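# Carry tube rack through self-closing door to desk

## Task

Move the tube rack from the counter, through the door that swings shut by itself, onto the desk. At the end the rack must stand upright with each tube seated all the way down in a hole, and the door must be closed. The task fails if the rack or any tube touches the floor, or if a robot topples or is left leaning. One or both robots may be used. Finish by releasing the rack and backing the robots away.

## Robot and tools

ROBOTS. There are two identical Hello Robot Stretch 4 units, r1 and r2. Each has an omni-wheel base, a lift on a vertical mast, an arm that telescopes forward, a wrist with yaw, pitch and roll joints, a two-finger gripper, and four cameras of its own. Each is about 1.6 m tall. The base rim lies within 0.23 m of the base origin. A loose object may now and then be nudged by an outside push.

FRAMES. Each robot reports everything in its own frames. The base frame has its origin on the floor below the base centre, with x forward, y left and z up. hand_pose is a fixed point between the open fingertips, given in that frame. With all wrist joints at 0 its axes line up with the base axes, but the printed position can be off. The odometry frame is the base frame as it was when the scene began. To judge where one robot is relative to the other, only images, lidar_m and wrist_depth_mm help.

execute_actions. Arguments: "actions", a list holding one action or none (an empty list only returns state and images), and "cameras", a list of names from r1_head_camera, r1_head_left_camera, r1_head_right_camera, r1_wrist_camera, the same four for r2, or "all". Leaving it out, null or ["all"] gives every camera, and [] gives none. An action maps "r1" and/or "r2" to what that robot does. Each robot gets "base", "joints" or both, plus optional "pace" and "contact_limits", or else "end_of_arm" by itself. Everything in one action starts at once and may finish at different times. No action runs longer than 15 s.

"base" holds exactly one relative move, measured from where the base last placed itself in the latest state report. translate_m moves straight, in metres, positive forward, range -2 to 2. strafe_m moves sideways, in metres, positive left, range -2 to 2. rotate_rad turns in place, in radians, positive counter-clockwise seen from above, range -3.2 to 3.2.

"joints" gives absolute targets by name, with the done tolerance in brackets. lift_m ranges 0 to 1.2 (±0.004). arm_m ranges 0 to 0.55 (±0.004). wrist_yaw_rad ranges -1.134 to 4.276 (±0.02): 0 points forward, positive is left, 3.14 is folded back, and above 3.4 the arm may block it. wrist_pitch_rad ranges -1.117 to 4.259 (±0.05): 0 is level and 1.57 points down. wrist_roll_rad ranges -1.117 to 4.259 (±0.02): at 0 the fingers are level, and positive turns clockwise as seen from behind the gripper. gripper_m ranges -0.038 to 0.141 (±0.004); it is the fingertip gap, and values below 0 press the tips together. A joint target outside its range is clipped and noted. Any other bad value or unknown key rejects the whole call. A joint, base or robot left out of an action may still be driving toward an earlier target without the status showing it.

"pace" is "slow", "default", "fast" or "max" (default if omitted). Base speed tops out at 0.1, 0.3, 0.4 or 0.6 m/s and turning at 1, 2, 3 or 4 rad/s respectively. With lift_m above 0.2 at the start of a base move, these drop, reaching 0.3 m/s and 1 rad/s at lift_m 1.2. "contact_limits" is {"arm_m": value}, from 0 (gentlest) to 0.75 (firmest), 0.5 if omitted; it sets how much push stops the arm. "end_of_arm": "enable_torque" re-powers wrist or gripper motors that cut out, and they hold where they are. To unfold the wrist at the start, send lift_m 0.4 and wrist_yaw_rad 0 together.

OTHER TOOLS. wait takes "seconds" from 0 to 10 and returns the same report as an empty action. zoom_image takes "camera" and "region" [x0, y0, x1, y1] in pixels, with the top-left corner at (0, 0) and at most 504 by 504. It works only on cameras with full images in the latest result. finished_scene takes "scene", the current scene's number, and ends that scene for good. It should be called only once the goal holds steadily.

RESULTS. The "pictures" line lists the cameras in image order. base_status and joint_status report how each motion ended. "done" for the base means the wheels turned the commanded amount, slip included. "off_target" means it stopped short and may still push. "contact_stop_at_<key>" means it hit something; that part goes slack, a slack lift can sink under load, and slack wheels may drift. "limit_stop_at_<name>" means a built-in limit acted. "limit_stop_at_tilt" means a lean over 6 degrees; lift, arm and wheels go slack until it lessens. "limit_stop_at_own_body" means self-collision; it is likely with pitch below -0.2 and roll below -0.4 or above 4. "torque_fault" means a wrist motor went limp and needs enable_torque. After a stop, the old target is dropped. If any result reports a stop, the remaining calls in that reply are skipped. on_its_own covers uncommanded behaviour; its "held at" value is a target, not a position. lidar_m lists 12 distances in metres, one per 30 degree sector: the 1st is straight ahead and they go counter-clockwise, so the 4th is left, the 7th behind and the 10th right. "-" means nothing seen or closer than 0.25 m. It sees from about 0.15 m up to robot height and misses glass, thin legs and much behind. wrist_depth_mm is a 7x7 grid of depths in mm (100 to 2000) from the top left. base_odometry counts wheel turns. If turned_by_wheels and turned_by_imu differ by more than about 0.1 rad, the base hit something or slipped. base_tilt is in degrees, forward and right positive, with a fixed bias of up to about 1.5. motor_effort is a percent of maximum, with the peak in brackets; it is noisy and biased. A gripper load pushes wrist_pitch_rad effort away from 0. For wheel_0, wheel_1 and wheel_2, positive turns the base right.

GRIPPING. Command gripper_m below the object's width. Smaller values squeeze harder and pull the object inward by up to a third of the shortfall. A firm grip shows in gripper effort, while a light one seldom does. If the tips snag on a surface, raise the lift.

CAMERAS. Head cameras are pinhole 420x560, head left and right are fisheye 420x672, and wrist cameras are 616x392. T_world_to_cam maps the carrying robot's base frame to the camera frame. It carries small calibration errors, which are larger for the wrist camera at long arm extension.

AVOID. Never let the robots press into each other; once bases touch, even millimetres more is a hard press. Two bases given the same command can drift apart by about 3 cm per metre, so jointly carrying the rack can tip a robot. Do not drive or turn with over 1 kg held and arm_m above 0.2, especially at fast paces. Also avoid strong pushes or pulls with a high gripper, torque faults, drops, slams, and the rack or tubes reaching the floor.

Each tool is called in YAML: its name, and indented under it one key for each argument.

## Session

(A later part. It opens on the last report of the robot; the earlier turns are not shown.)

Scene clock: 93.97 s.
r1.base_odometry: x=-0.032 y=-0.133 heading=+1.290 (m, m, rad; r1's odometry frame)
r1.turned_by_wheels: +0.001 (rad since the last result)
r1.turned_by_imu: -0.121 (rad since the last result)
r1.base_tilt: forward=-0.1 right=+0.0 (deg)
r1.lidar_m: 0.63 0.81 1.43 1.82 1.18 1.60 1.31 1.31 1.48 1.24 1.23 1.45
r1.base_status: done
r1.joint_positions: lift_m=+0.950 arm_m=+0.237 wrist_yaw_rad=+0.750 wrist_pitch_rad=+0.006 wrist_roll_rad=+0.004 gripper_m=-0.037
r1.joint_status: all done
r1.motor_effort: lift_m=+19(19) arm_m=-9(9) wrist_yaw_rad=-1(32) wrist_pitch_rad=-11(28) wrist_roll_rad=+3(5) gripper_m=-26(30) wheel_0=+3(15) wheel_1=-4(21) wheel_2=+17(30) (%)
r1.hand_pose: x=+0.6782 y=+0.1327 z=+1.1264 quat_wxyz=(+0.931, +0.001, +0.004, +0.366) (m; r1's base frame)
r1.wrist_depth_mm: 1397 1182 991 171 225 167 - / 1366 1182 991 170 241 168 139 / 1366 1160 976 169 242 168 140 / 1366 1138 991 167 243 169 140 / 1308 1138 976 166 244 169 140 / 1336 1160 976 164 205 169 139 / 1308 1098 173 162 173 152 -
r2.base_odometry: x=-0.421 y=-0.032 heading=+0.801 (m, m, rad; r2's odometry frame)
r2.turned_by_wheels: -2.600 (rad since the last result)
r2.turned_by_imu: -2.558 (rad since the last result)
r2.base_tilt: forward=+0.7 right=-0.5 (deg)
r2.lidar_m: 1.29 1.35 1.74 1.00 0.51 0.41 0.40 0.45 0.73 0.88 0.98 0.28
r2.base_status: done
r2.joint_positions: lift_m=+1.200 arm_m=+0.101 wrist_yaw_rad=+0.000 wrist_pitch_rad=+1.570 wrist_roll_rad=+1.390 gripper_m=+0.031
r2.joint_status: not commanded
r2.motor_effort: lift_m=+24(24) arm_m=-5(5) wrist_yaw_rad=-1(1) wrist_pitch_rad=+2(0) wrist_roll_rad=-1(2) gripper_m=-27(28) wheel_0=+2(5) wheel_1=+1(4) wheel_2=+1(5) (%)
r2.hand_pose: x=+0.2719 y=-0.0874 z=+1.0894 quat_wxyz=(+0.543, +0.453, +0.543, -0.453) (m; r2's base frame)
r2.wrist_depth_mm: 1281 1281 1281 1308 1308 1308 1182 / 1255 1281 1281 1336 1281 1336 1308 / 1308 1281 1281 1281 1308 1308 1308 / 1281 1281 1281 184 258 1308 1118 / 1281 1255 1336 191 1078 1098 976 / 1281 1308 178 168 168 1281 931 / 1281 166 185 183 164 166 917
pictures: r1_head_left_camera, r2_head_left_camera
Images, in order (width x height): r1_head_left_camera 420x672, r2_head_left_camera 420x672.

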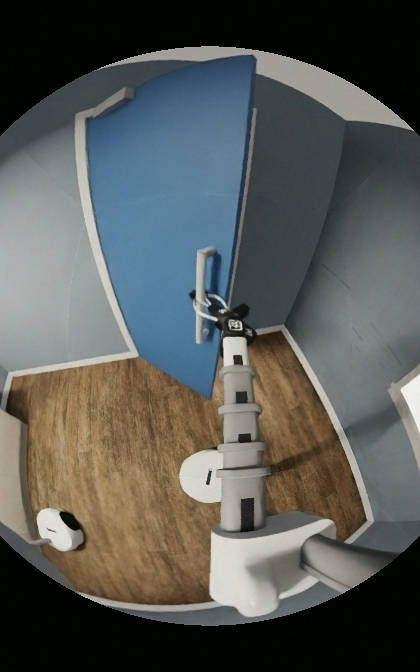

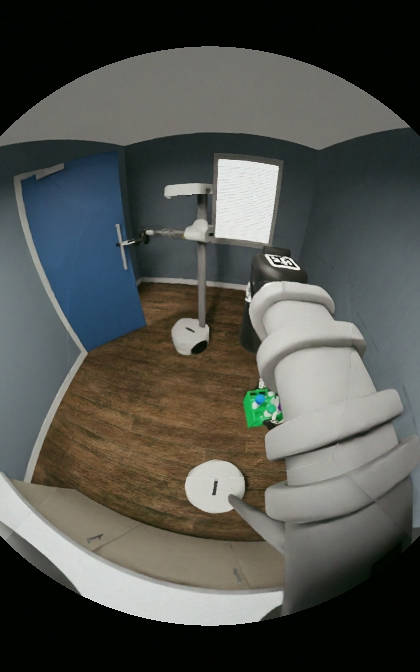

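execute_actions:
  actions:
    - {"r2":{"base":{"rotate_rad":-0.3}}}
  cameras: []

execute_actions:
  actions:
    - {"r2":{"base":{"translate_m":1.2}}}
  cameras: ["r2_head_left_camera"]

Scene clock: 105.60 s.
r1.base_odometry: x=-0.032 y=-0.133 heading=+1.290 (m, m, rad; r1's odometry frame)
r1.turned_by_wheels: +0.000 (rad since the last result)
r1.turned_by_imu: +0.000 (rad since the last result)
r1.base_tilt: forward=-0.1 right=-0.1 (deg)
r1.lidar_m: 0.62 0.82 1.42 1.82 1.23 1.27 1.34 1.31 1.50 1.22 1.25 1.47
r1.base_status: not commanded
r1.joint_positions: lift_m=+0.950 arm_m=+0.237 wrist_yaw_rad=+0.750 wrist_pitch_rad=+0.006 wrist_roll_rad=+0.004 gripper_m=-0.037
r1.joint_status: not commanded
r1.motor_effort: lift_m=+19(19) arm_m=-9(9) wrist_yaw_rad=+0(0) wrist_pitch_rad=-10(12) wrist_roll_rad=+1(2) gripper_m=-26(28) wheel_0=+3(4) wheel_1=-4(4) wheel_2=+17(17) (%)
r1.hand_pose: x=+0.6782 y=+0.1327 z=+1.1264 quat_wxyz=(+0.931, +0.001, +0.004, +0.366) (m; r1's base frame)
r1.wrist_depth_mm: 1397 1182 991 171 226 167 - / 1366 1182 991 170 242 168 139 / 1366 1160 976 168 242 169 140 / 1336 1160 976 167 243 169 140 / 1336 1138 976 165 243 169 140 / 1336 1138 976 164 205 168 140 / 1308 1138 172 162 173 152 -
r2.base_odometry: x=-0.421 y=-0.032 heading=+0.501 (m, m, rad; r2's odometry frame)
r2.turned_by_wheels: -0.300 (rad since the last result)
r2.turned_by_imu: -0.295 (rad since the last result)
r2.base_tilt: forward=+0.7 right=-0.5 (deg)
r2.lidar_m: 2.25 1.27 1.85 1.73 0.66 0.43 0.41 0.40 0.52 0.87 0.89 0.28
r2.base_status: done
r2.joint_positions: lift_m=+1.200 arm_m=+0.101 wrist_yaw_rad=+0.000 wrist_pitch_rad=+1.570 wrist_roll_rad=+1.390 gripper_m=+0.031
r2.joint_status: not commanded
r2.motor_effort: lift_m=+24(24) arm_m=-4(5) wrist_yaw_rad=+2(1) wrist_pitch_rad=-1(1) wrist_roll_rad=-2(2) gripper_m=-30(29) wheel_0=+3(1) wheel_1=+1(5) wheel_2=+1(2) (%)
r2.hand_pose: x=+0.2718 y=-0.0874 z=+1.0894 quat_wxyz=(+0.543, +0.453, +0.543, -0.453) (m; r2's base frame)
r2.wrist_depth_mm: 1308 1308 1308 1308 1281 1336 1025 / 1281 1308 1281 1308 1308 1308 1008 / 1281 1281 1308 1308 1336 1336 1008 / 1255 1281 1308 183 257 1281 991 / 1308 1281 1255 187 1078 1098 931 / 1281 1255 178 144 167 1281 931 / 1281 166 184 183 164 166 960
pictures: none
No camera images: the call's "cameras" was empty. Leave "cameras" out to get every camera's image.

Scene clock: 111.07 s.
r1.base_odometry: x=-0.032 y=-0.133 heading=+1.290 (m, m, rad; r1's odometry frame)
r1.turned_by_wheels: +0.000 (rad since the last result)
r1.turned_by_imu: +0.000 (rad since the last result)
r1.base_tilt: forward=-0.1 right=+0.0 (deg)
r1.lidar_m: 0.62 0.78 1.44 1.82 1.81 0.54 0.47 0.71 1.49 1.25 1.25 1.45
r1.base_status: not commanded
r1.joint_positions: lift_m=+0.950 arm_m=+0.237 wrist_yaw_rad=+0.750 wrist_pitch_rad=+0.006 wrist_roll_rad=+0.004 gripper_m=-0.037
r1.joint_status: not commanded
r1.motor_effort: lift_m=+19(19) arm_m=-9(9) wrist_yaw_rad=-1(1) wrist_pitch_rad=-12(10) wrist_roll_rad=+2(1) gripper_m=-27(27) wheel_0=+4(4) wheel_1=-4(4) wheel_2=+17(17) (%)
r1.hand_pose: x=+0.6782 y=+0.1327 z=+1.1264 quat_wxyz=(+0.931, +0.001, +0.004, +0.366) (m; r1's base frame)
r1.wrist_depth_mm: 1366 1182 991 171 226 167 - / 1366 1182 1008 170 242 167 139 / 1366 1138 991 169 243 168 140 / 1336 1160 976 167 244 169 140 / 1308 1138 960 165 244 169 140 / 1308 1138 976 163 206 169 140 / 1336 1138 173 162 173 152 -
r2.base_odometry: x=+0.632 y=+0.544 heading=+0.501 (m, m, rad; r2's odometry frame)
r2.turned_by_wheels: +0.000 (rad since the last result)
r2.turned_by_imu: -0.006 (rad since the last result)
r2.base_tilt: forward=+0.6 right=-0.5 (deg)
r2.lidar_m: 1.48 1.48 0.48 0.48 1.90 1.75 1.62 1.20 0.78 0.69 0.70 0.28
r2.base_status: done
r2.joint_positions: lift_m=+1.200 arm_m=+0.101 wrist_yaw_rad=+0.000 wrist_pitch_rad=+1.570 wrist_roll_rad=+1.390 gripper_m=+0.031
r2.joint_status: not commanded
r2.motor_effort: lift_m=+23(24) arm_m=-4(4) wrist_yaw_rad=+1(1) wrist_pitch_rad=+1(1) wrist_roll_rad=-1(2) gripper_m=-28(29) wheel_0=+1(5) wheel_1=+1(5) wheel_2=+2(7) (%)
r2.hand_pose: x=+0.2718 y=-0.0874 z=+1.0895 quat_wxyz=(+0.543, +0.453, +0.543, -0.453) (m; r2's base frame)
r2.wrist_depth_mm: 1138 1182 1138 1182 1118 1160 1118 / 1281 1281 1281 1308 1281 1281 1308 / 1308 1281 1308 1336 1281 1281 1281 / 1308 1281 1308 185 259 1336 1336 / 1281 1281 1281 187 1098 1098 1336 / 1255 1308 177 143 167 1336 1281 / 1255 165 182 183 164 166 1255
pictures: r2_head_left_camera
Images, in order (width x height): r2_head_left_camera 420x672.

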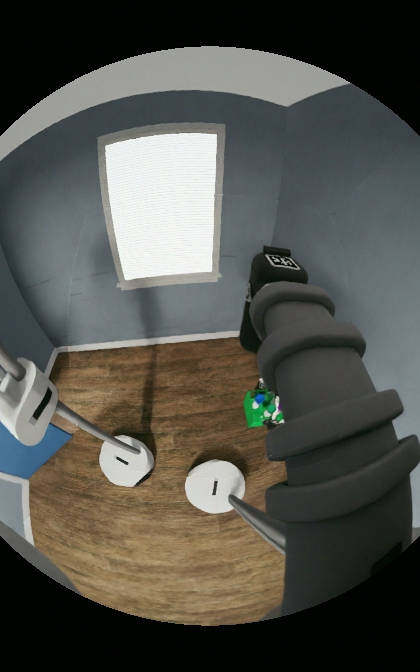

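execute_actions:
  actions:
    - {"r2":{"base":{"translate_m":0.65}}}
  cameras: []

execute_actions:
  actions:
    - {"r2":{"base":{"rotate_rad":1.5}}}
  cameras: ["r2_head_right_camera"]

Scene clock: 117.57 s.
r1.base_odometry: x=-0.032 y=-0.133 heading=+1.290 (m, m, rad; r1's odometry frame)
r1.turned_by_wheels: +0.000 (rad since the last result)
r1.turned_by_imu: +0.000 (rad since the last result)
r1.base_tilt: forward=-0.1 right=+0.0 (deg)
r1.lidar_m: 0.62 0.80 1.45 1.83 1.81 1.62 1.33 0.62 0.64 1.24 1.26 1.46
r1.base_status: not commanded
r1.joint_positions: lift_m=+0.950 arm_m=+0.237 wrist_yaw_rad=+0.750 wrist_pitch_rad=+0.006 wrist_roll_rad=+0.004 gripper_m=-0.037
r1.joint_status: not commanded
r1.motor_effort: lift_m=+19(19) arm_m=-9(9) wrist_yaw_rad=-2(0) wrist_pitch_rad=-12(10) wrist_roll_rad=+2(3) gripper_m=-26(27) wheel_0=+4(4) wheel_1=-4(4) wheel_2=+17(17) (%)
r1.hand_pose: x=+0.6782 y=+0.1327 z=+1.1264 quat_wxyz=(+0.931, +0.001, +0.004, +0.366) (m; r1's base frame)
r1.wrist_depth_mm: 1397 1205 1025 171 226 167 - / 1397 1160 976 170 242 168 139 / 1336 1160 991 168 243 169 140 / 1336 1138 991 167 243 169 140 / 1336 1160 960 165 244 169 140 / 1336 1138 960 164 206 168 140 / 1308 1138 173 162 173 152 -
r2.base_odometry: x=+1.202 y=+0.857 heading=+0.502 (m, m, rad; r2's odometry frame)
r2.turned_by_wheels: +0.000 (rad since the last result)
r2.turned_by_imu: -0.004 (rad since the last result)
r2.base_tilt: forward=+0.7 right=-0.5 (deg)
r2.lidar_m: 0.84 0.85 1.06 1.99 0.62 0.69 2.27 1.03 0.67 0.59 0.60 0.28
r2.base_status: done
r2.joint_positions: lift_m=+1.200 arm_m=+0.101 wrist_yaw_rad=+0.000 wrist_pitch_rad=+1.570 wrist_roll_rad=+1.390 gripper_m=+0.031
r2.joint_status: not commanded
r2.motor_effort: lift_m=+23(23) arm_m=-4(4) wrist_yaw_rad=+1(2) wrist_pitch_rad=+0(1) wrist_roll_rad=-1(2) gripper_m=-30(30) wheel_0=+1(7) wheel_1=+1(3) wheel_2=+1(12) (%)
r2.hand_pose: x=+0.2718 y=-0.0874 z=+1.0895 quat_wxyz=(+0.543, +0.453, +0.543, -0.453) (m; r2's base frame)
r2.wrist_depth_mm: 878 931 917 917 917 931 917 / 917 1182 1281 1308 1336 1281 1255 / 931 1255 1281 1308 1308 1308 1336 / 946 1308 1255 183 257 1281 1308 / 931 1281 1281 186 1098 1060 1308 / 960 1255 179 160 168 1281 1336 / 931 170 182 183 163 167 1308
pictures: none
No camera images: the call's "cameras" was empty. Leave "cameras" out to get every camera's image.

Scene clock: 120.33 s.
r1.base_odometry: x=-0.032 y=-0.133 heading=+1.290 (m, m, rad; r1's odometry frame)
r1.turned_by_wheels: +0.000 (rad since the last result)
r1.turned_by_imu: +0.000 (rad since the last result)
r1.base_tilt: forward=-0.1 right=+0.0 (deg)
r1.lidar_m: 0.61 0.82 1.43 1.83 1.80 1.60 1.34 0.65 0.61 1.23 1.25 1.44
r1.base_status: not commanded
r1.joint_positions: lift_m=+0.950 arm_m=+0.237 wrist_yaw_rad=+0.750 wrist_pitch_rad=+0.006 wrist_roll_rad=+0.004 gripper_m=-0.037
r1.joint_status: not commanded
r1.motor_effort: lift_m=+19(19) arm_m=-9(9) wrist_yaw_rad=+0(1) wrist_pitch_rad=-11(10) wrist_roll_rad=+2(2) gripper_m=-26(26) wheel_0=+4(3) wheel_1=-4(4) wheel_2=+17(17) (%)
r1.hand_pose: x=+0.6782 y=+0.1327 z=+1.1264 quat_wxyz=(+0.931, +0.001, +0.004, +0.366) (m; r1's base frame)
r1.wrist_depth_mm: 1397 1182 1008 171 227 167 - / 1336 1182 991 170 242 168 139 / 1336 1160 991 168 244 168 140 / 1366 1138 991 167 243 169 140 / 1336 1160 976 166 243 169 140 / 1336 1160 960 163 205 168 140 / 1308 1138 173 163 173 151 -
r2.base_odometry: x=+1.202 y=+0.857 heading=+2.002 (m, m, rad; r2's odometry frame)
r2.turned_by_wheels: +1.500 (rad since the last result)
r2.turned_by_imu: +1.474 (rad since the last result)
r2.base_tilt: forward=+0.7 right=-0.4 (deg)
r2.lidar_m: 1.89 0.63 0.65 2.23 1.18 0.68 0.61 0.60 0.71 0.84 0.83 0.29
r2.base_status: done
r2.joint_positions: lift_m=+1.200 arm_m=+0.101 wrist_yaw_rad=+0.000 wrist_pitch_rad=+1.570 wrist_roll_rad=+1.390 gripper_m=+0.031
r2.joint_status: not commanded
r2.motor_effort: lift_m=+23(23) arm_m=-4(4) wrist_yaw_rad=-1(0) wrist_pitch_rad=+0(0) wrist_roll_rad=-2(2) gripper_m=-29(28) wheel_0=+0(2) wheel_1=-1(6) wheel_2=+0(3) (%)
r2.hand_pose: x=+0.2718 y=-0.0874 z=+1.0895 quat_wxyz=(+0.543, +0.453, +0.543, -0.453) (m; r2's base frame)
r2.wrist_depth_mm: 1308 1308 1308 1308 1281 1308 1182 / 1281 1281 1308 1336 1308 1308 1138 / 1281 1308 1281 1308 1281 1308 1229 / 1255 1281 1308 184 259 1281 1229 / 1281 1255 1281 187 1098 1098 1182 / 1255 1281 179 148 169 1308 1182 / 1308 166 185 182 163 166 1255
pictures: r2_head_right_camera
Images, in order (width x height): r2_head_right_camera 420x672.

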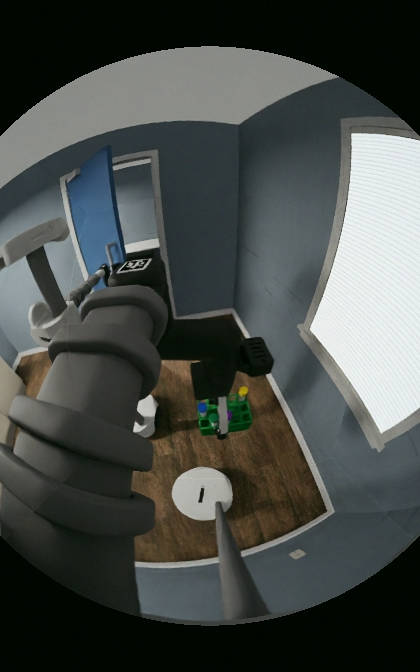

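execute_actions:
  actions:
    - {"r2":{"base":{"translate_m":0.6}}}
  cameras: ["r2_head_right_camera","r2_head_left_camera"]

Scene clock: 130.30 s.
r1.base_odometry: x=-0.032 y=-0.133 heading=+1.290 (m, m, rad; r1's odometry frame)
r1.turned_by_wheels: +0.000 (rad since the last result)
r1.turned_by_imu: +0.000 (rad since the last result)
r1.base_tilt: forward=-0.1 right=+0.0 (deg)
r1.lidar_m: 0.61 0.81 1.42 1.83 1.83 1.60 1.34 1.33 0.42 0.36 0.43 1.47
r1.base_status: not commanded
r1.joint_positions: lift_m=+0.950 arm_m=+0.237 wrist_yaw_rad=+0.750 wrist_pitch_rad=+0.006 wrist_roll_rad=+0.004 gripper_m=-0.037
r1.joint_status: not commanded
r1.motor_effort: lift_m=+19(19) arm_m=-9(9) wrist_yaw_rad=+0(0) wrist_pitch_rad=-11(11) wrist_roll_rad=+4(2) gripper_m=-25(29) wheel_0=+4(3) wheel_1=-4(4) wheel_2=+17(17) (%)
r1.hand_pose: x=+0.6782 y=+0.1327 z=+1.1264 quat_wxyz=(+0.931, +0.001, +0.004, +0.366) (m; r1's base frame)
r1.wrist_depth_mm: 1366 1205 1008 171 226 166 - / 1366 1182 991 170 241 168 139 / 1366 1160 976 169 242 169 140 / 1366 1160 991 167 244 169 140 / 1366 1160 976 165 243 169 140 / 1336 1138 960 164 205 168 140 / 1308 1118 173 162 173 152 -
r2.base_odometry: x=+0.951 y=+1.402 heading=+2.002 (m, m, rad; r2's odometry frame)
r2.turned_by_wheels: +0.000 (rad since the last result)
r2.turned_by_imu: -0.004 (rad since the last result)
r2.base_tilt: forward=+0.7 right=-0.5 (deg)
r2.lidar_m: 1.42 0.67 0.39 0.37 0.46 1.36 1.18 1.19 0.81 0.70 0.69 0.28
r2.base_status: done
r2.joint_positions: lift_m=+1.200 arm_m=+0.101 wrist_yaw_rad=+0.000 wrist_pitch_rad=+1.570 wrist_roll_rad=+1.390 gripper_m=+0.031
r2.joint_status: not commanded
r2.motor_effort: lift_m=+23(24) arm_m=-4(4) wrist_yaw_rad=+0(1) wrist_pitch_rad=+0(1) wrist_roll_rad=-1(2) gripper_m=-28(30) wheel_0=+1(3) wheel_1=+0(6) wheel_2=+2(7) (%)
r2.hand_pose: x=+0.2718 y=-0.0874 z=+1.0895 quat_wxyz=(+0.543, +0.453, +0.543, -0.453) (m; r2's base frame)
r2.wrist_depth_mm: 1060 1138 1160 1182 1205 1281 1336 / 1308 1281 1281 1308 1308 1308 1308 / 1255 1281 1281 1308 1281 1308 1308 / 1255 1255 1281 183 258 1281 1281 / 1255 1281 1281 187 1060 1118 1308 / 1281 1255 179 160 167 1336 1255 / 1281 165 182 183 164 166 1255
pictures: r2_head_left_camera, r2_head_right_camera
Images, in order (width x height): r2_head_left_camera 420x672, r2_head_right_camera 420x672.

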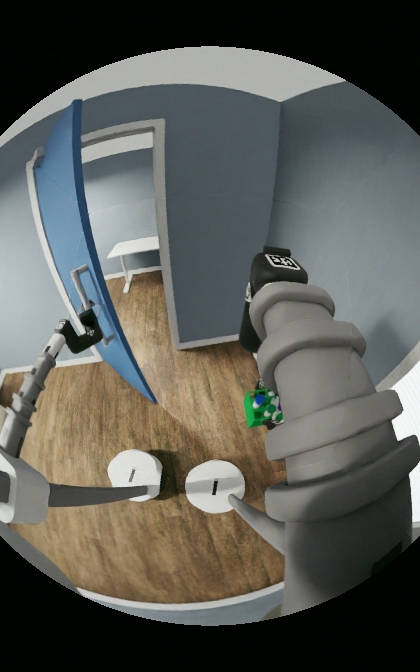

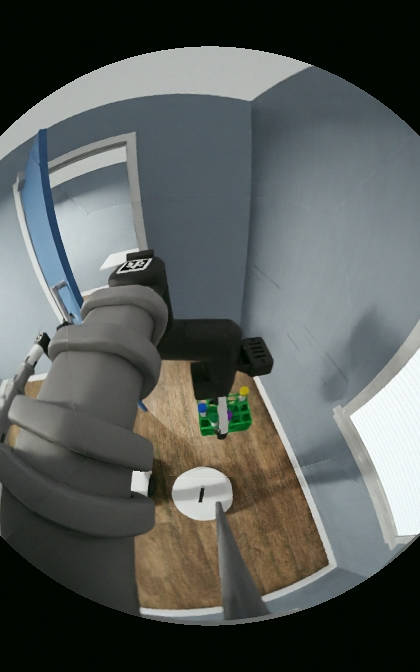

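execute_actions:
  actions:
    - {"r2":{"base":{"rotate_rad":0.4}}}
  cameras: ["r2_head_left_camera"]

Scene clock: 142.83 s.
r1.base_odometry: x=-0.032 y=-0.133 heading=+1.290 (m, m, rad; r1's odometry frame)
r1.turned_by_wheels: +0.000 (rad since the last result)
r1.turned_by_imu: +0.000 (rad since the last result)
r1.base_tilt: forward=-0.1 right=+0.0 (deg)
r1.lidar_m: 0.61 0.79 1.42 1.80 1.81 1.59 1.34 1.31 0.44 0.35 0.41 1.46
r1.base_status: not commanded
r1.joint_positions: lift_m=+0.950 arm_m=+0.237 wrist_yaw_rad=+0.750 wrist_pitch_rad=+0.006 wrist_roll_rad=+0.004 gripper_m=-0.037
r1.joint_status: not commanded
r1.motor_effort: lift_m=+19(19) arm_m=-9(9) wrist_yaw_rad=+1(0) wrist_pitch_rad=-10(12) wrist_roll_rad=+3(1) gripper_m=-27(25) wheel_0=+3(4) wheel_1=-4(4) wheel_2=+17(17) (%)
r1.hand_pose: x=+0.6782 y=+0.1327 z=+1.1264 quat_wxyz=(+0.931, +0.001, +0.004, +0.366) (m; r1's base frame)
r1.wrist_depth_mm: 1397 1182 991 171 227 167 - / 1397 1160 991 170 242 167 139 / 1366 1160 976 169 244 169 140 / 1336 1138 976 167 244 169 141 / 1336 1138 960 165 244 170 140 / 1308 1138 960 164 205 169 140 / 1366 1138 172 162 173 152 -
r2.base_odometry: x=+0.951 y=+1.402 heading=+2.401 (m, m, rad; r2's odometry frame)
r2.turned_by_wheels: +0.400 (rad since the last result)
r2.turned_by_imu: +0.392 (rad since the last result)
r2.base_tilt: forward=+0.7 right=-0.5 (deg)
r2.lidar_m: 0.86 0.47 0.37 0.39 1.49 1.18 1.19 0.88 0.71 0.70 0.84 0.27
r2.base_status: done
r2.joint_positions: lift_m=+1.200 arm_m=+0.101 wrist_yaw_rad=+0.000 wrist_pitch_rad=+1.570 wrist_roll_rad=+1.390 gripper_m=+0.031
r2.joint_status: not commanded
r2.motor_effort: lift_m=+23(23) arm_m=-4(4) wrist_yaw_rad=+1(1) wrist_pitch_rad=+1(0) wrist_roll_rad=-1(1) gripper_m=-29(29) wheel_0=-1(6) wheel_1=-2(5) wheel_2=-1(7) (%)
r2.hand_pose: x=+0.2718 y=-0.0874 z=+1.0895 quat_wxyz=(+0.543, +0.453, +0.543, -0.453) (m; r2's base frame)
r2.wrist_depth_mm: 1281 1308 1308 1308 1255 1118 976 / 1308 1281 1255 1308 1308 1308 1229 / 1281 1281 1281 1281 1308 1281 1308 / 1255 1281 1281 184 256 1308 1308 / 1281 1281 1281 186 1098 1098 1336 / 1281 1229 178 146 169 1308 1281 / 1281 165 182 160 164 166 1308
pictures: r2_head_left_camera
Images, in order (width x height): r2_head_left_camera 420x672.

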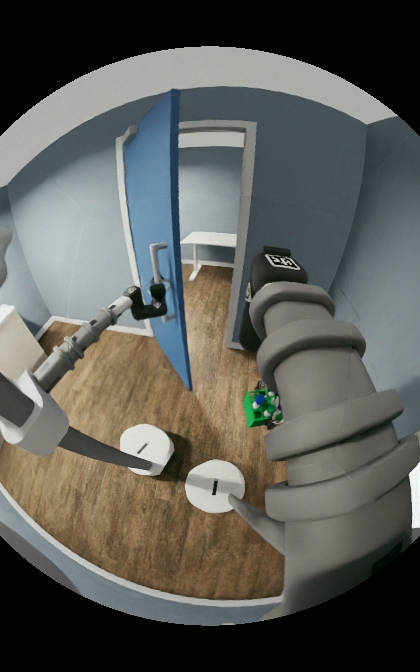

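execute_actions:
  actions:
    - {"r2":{"base":{"translate_m":0.9}}}
  cameras: ["r2_head_left_camera"]

Scene clock: 149.73 s.
r1.base_odometry: x=-0.032 y=-0.134 heading=+1.290 (m, m, rad; r1's odometry frame)
r1.turned_by_wheels: +0.000 (rad since the last result)
r1.turned_by_imu: +0.000 (rad since the last result)
r1.base_tilt: forward=-0.2 right=+0.0 (deg)
r1.lidar_m: 0.60 0.82 1.44 1.82 1.82 1.63 1.34 1.32 1.49 1.25 1.25 0.58
r1.base_status: not commanded
r1.joint_positions: lift_m=+0.950 arm_m=+0.236 wrist_yaw_rad=+0.756 wrist_pitch_rad=+0.006 wrist_roll_rad=+0.004 gripper_m=-0.038
r1.joint_status: not commanded
r1.on_its_own: wrist_yaw_rad is at rest, and its effort (-19) is outside its rest range (-13 to +13)
r1.motor_effort: lift_m=+19(19) arm_m=-7(9) wrist_yaw_rad=-19(19) wrist_pitch_rad=-9(12) wrist_roll_rad=+2(2) gripper_m=-21(27) wheel_0=+6(6) wheel_1=+1(4) wheel_2=+7(17) (%)
r1.hand_pose: x=+0.6771 y=+0.1343 z=+1.1266 quat_wxyz=(+0.929, +0.001, +0.003, +0.369) (m; r1's base frame)
r1.wrist_depth_mm: 1430 1205 1025 171 217 158 - / 1397 1205 991 169 232 159 - / 1397 1182 1008 168 234 160 132 / 1397 1160 991 166 235 161 133 / 1366 1138 991 165 234 161 133 / 1336 1160 1008 163 208 160 - / 1366 1160 174 160 175 146 -
r2.base_odometry: x=+0.287 y=+2.009 heading=+2.402 (m, m, rad; r2's odometry frame)
r2.turned_by_wheels: +0.001 (rad since the last result)
r2.turned_by_imu: -0.005 (rad since the last result)
r2.base_tilt: forward=+0.7 right=-0.5 (deg)
r2.lidar_m: 0.54 1.00 0.27 0.25 0.27 0.33 2.09 1.10 0.89 0.89 0.67 0.29
r2.base_status: done
r2.joint_positions: lift_m=+1.200 arm_m=+0.101 wrist_yaw_rad=+0.000 wrist_pitch_rad=+1.570 wrist_roll_rad=+1.390 gripper_m=+0.031
r2.joint_status: not commanded
r2.motor_effort: lift_m=+23(23) arm_m=-4(4) wrist_yaw_rad=+0(1) wrist_pitch_rad=+1(1) wrist_roll_rad=-2(2) gripper_m=-28(30) wheel_0=-3(10) wheel_1=+11(13) wheel_2=+0(9) (%)
r2.hand_pose: x=+0.2719 y=-0.0874 z=+1.0895 quat_wxyz=(+0.543, +0.453, +0.543, -0.453) (m; r2's base frame)
r2.wrist_depth_mm: 306 424 691 1281 1308 1308 1229 / 322 459 798 1308 1281 1308 1308 / 329 496 878 1281 1308 1308 1308 / 1281 1255 798 184 259 1308 1308 / 1255 1281 1281 187 1078 1118 1308 / 1281 1308 178 142 168 1308 1281 / 1281 165 185 183 164 166 1308
pictures: r2_head_left_camera
Images, in order (width x height): r2_head_left_camera 420x672.

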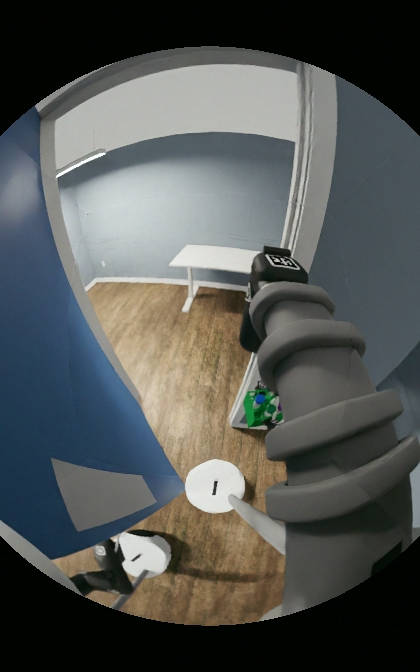

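execute_actions:
  actions:
    - {"r2":{"base":{"rotate_rad":0.15},"pace":"slow"}}
  cameras: []

execute_actions:
  actions:
    - {"r2":{"base":{"translate_m":0.6},"pace":"slow"}}
  cameras: ["r2_head_left_camera"]

Scene clock: 156.13 s.
r1.base_odometry: x=-0.032 y=-0.134 heading=+1.290 (m, m, rad; r1's odometry frame)
r1.turned_by_wheels: +0.000 (rad since the last result)
r1.turned_by_imu: +0.000 (rad since the last result)
r1.base_tilt: forward=-0.2 right=+0.0 (deg)
r1.lidar_m: 0.60 0.81 1.43 1.82 1.82 1.60 1.33 1.33 1.49 1.23 1.25 0.60
r1.base_status: not commanded
r1.joint_positions: lift_m=+0.950 arm_m=+0.236 wrist_yaw_rad=+0.755 wrist_pitch_rad=+0.006 wrist_roll_rad=+0.004 gripper_m=-0.037
r1.joint_status: not commanded
r1.on_its_own: wrist_yaw_rad is at rest, and its effort (-16) is outside its rest range (-13 to +13)
r1.motor_effort: lift_m=+19(19) arm_m=-7(8) wrist_yaw_rad=-16(19) wrist_pitch_rad=-7(8) wrist_roll_rad=+1(2) gripper_m=-23(22) wheel_0=+6(6) wheel_1=+1(1) wheel_2=+7(8) (%)
r1.hand_pose: x=+0.6772 y=+0.1340 z=+1.1266 quat_wxyz=(+0.930, +0.001, +0.003, +0.369) (m; r1's base frame)
r1.wrist_depth_mm: 1430 1205 1008 171 218 160 - / 1366 1182 1008 169 235 161 - / 1397 1160 991 167 236 162 134 / 1366 1160 976 166 236 163 135 / 1366 1160 991 165 237 163 134 / 1336 1160 976 163 211 163 - / 1336 1182 173 160 175 148 -
r2.base_odometry: x=+0.287 y=+2.009 heading=+2.552 (m, m, rad; r2's odometry frame)
r2.turned_by_wheels: +0.150 (rad since the last result)
r2.turned_by_imu: +0.145 (rad since the last result)
r2.base_tilt: forward=+0.7 right=-0.5 (deg)
r2.lidar_m: 1.89 0.57 0.25 0.25 0.27 0.62 1.69 0.99 0.88 0.89 0.59 0.27
r2.base_status: done
r2.joint_positions: lift_m=+1.200 arm_m=+0.101 wrist_yaw_rad=+0.000 wrist_pitch_rad=+1.570 wrist_roll_rad=+1.390 gripper_m=+0.031
r2.joint_status: not commanded
r2.motor_effort: lift_m=+23(23) arm_m=-4(4) wrist_yaw_rad=-1(3) wrist_pitch_rad=+0(1) wrist_roll_rad=-1(2) gripper_m=-28(28) wheel_0=-7(4) wheel_1=+2(9) wheel_2=-1(4) (%)
r2.hand_pose: x=+0.2719 y=-0.0874 z=+1.0895 quat_wxyz=(+0.543, +0.453, +0.543, -0.453) (m; r2's base frame)
r2.wrist_depth_mm: 267 375 580 1160 1281 1308 1160 / 357 415 699 1281 1308 1281 1308 / 1308 1308 866 1308 1336 1336 1308 / 1255 1281 1255 185 257 1308 1281 / 1255 1255 1281 185 1098 1078 1308 / 1281 1281 178 144 166 1281 1308 / 1281 165 185 183 163 166 1308
pictures: none
No camera images: the call's "cameras" was empty. Leave "cameras" out to get every camera's image.

Scene clock: 163.43 s.
r1.base_odometry: x=-0.032 y=-0.134 heading=+1.290 (m, m, rad; r1's odometry frame)
r1.turned_by_wheels: +0.000 (rad since the last result)
r1.turned_by_imu: +0.000 (rad since the last result)
r1.base_tilt: forward=-0.1 right=+0.0 (deg)
r1.lidar_m: 0.61 0.79 1.44 1.82 1.79 1.61 1.32 1.33 1.47 1.23 1.23 1.46
r1.base_status: not commanded
r1.joint_positions: lift_m=+0.950 arm_m=+0.236 wrist_yaw_rad=+0.751 wrist_pitch_rad=+0.006 wrist_roll_rad=+0.004 gripper_m=-0.037
r1.joint_status: not commanded
r1.motor_effort: lift_m=+19(19) arm_m=-7(8) wrist_yaw_rad=-5(15) wrist_pitch_rad=-10(8) wrist_roll_rad=+1(1) gripper_m=-26(29) wheel_0=+5(6) wheel_1=+0(1) wheel_2=+15(15) (%)
r1.hand_pose: x=+0.6777 y=+0.1330 z=+1.1266 quat_wxyz=(+0.930, +0.001, +0.004, +0.367) (m; r1's base frame)
r1.wrist_depth_mm: 1397 1160 991 170 224 165 - / 1366 1160 991 169 240 166 138 / 1397 1182 991 168 241 167 138 / 1336 1160 976 167 242 168 139 / 1336 1118 976 166 243 168 139 / 1308 1138 976 164 216 167 138 / 1336 1138 174 161 173 151 -
r2.base_odometry: x=-0.212 y=+2.343 heading=+2.552 (m, m, rad; r2's odometry frame)
r2.turned_by_wheels: +0.000 (rad since the last result)
r2.turned_by_imu: -0.004 (rad since the last result)
r2.base_tilt: forward=+0.7 right=-0.5 (deg)
r2.lidar_m: 1.33 2.51 0.58 0.43 0.43 0.46 2.69 1.22 - 0.25 1.27 0.28
r2.base_status: done
r2.joint_positions: lift_m=+1.200 arm_m=+0.101 wrist_yaw_rad=+0.000 wrist_pitch_rad=+1.570 wrist_roll_rad=+1.390 gripper_m=+0.031
r2.joint_status: not commanded
r2.motor_effort: lift_m=+23(23) arm_m=-4(4) wrist_yaw_rad=+0(1) wrist_pitch_rad=+3(1) wrist_roll_rad=-1(2) gripper_m=-28(28) wheel_0=+1(4) wheel_1=+2(7) wheel_2=-2(1) (%)
r2.hand_pose: x=+0.2719 y=-0.0874 z=+1.0895 quat_wxyz=(+0.543, +0.453, +0.543, -0.453) (m; r2's base frame)
r2.wrist_depth_mm: 1336 1308 1308 1281 1281 991 564 / 1281 1308 1336 1281 1308 778 480 / 1281 1281 1281 1308 1308 621 424 / 1255 1255 1281 184 257 788 549 / 1281 1281 1255 187 1078 1098 1281 / 1308 1281 177 167 166 1308 1308 / 1255 165 186 160 164 166 1182
pictures: r2_head_left_camera
Images, in order (width x height): r2_head_left_camera 420x672.

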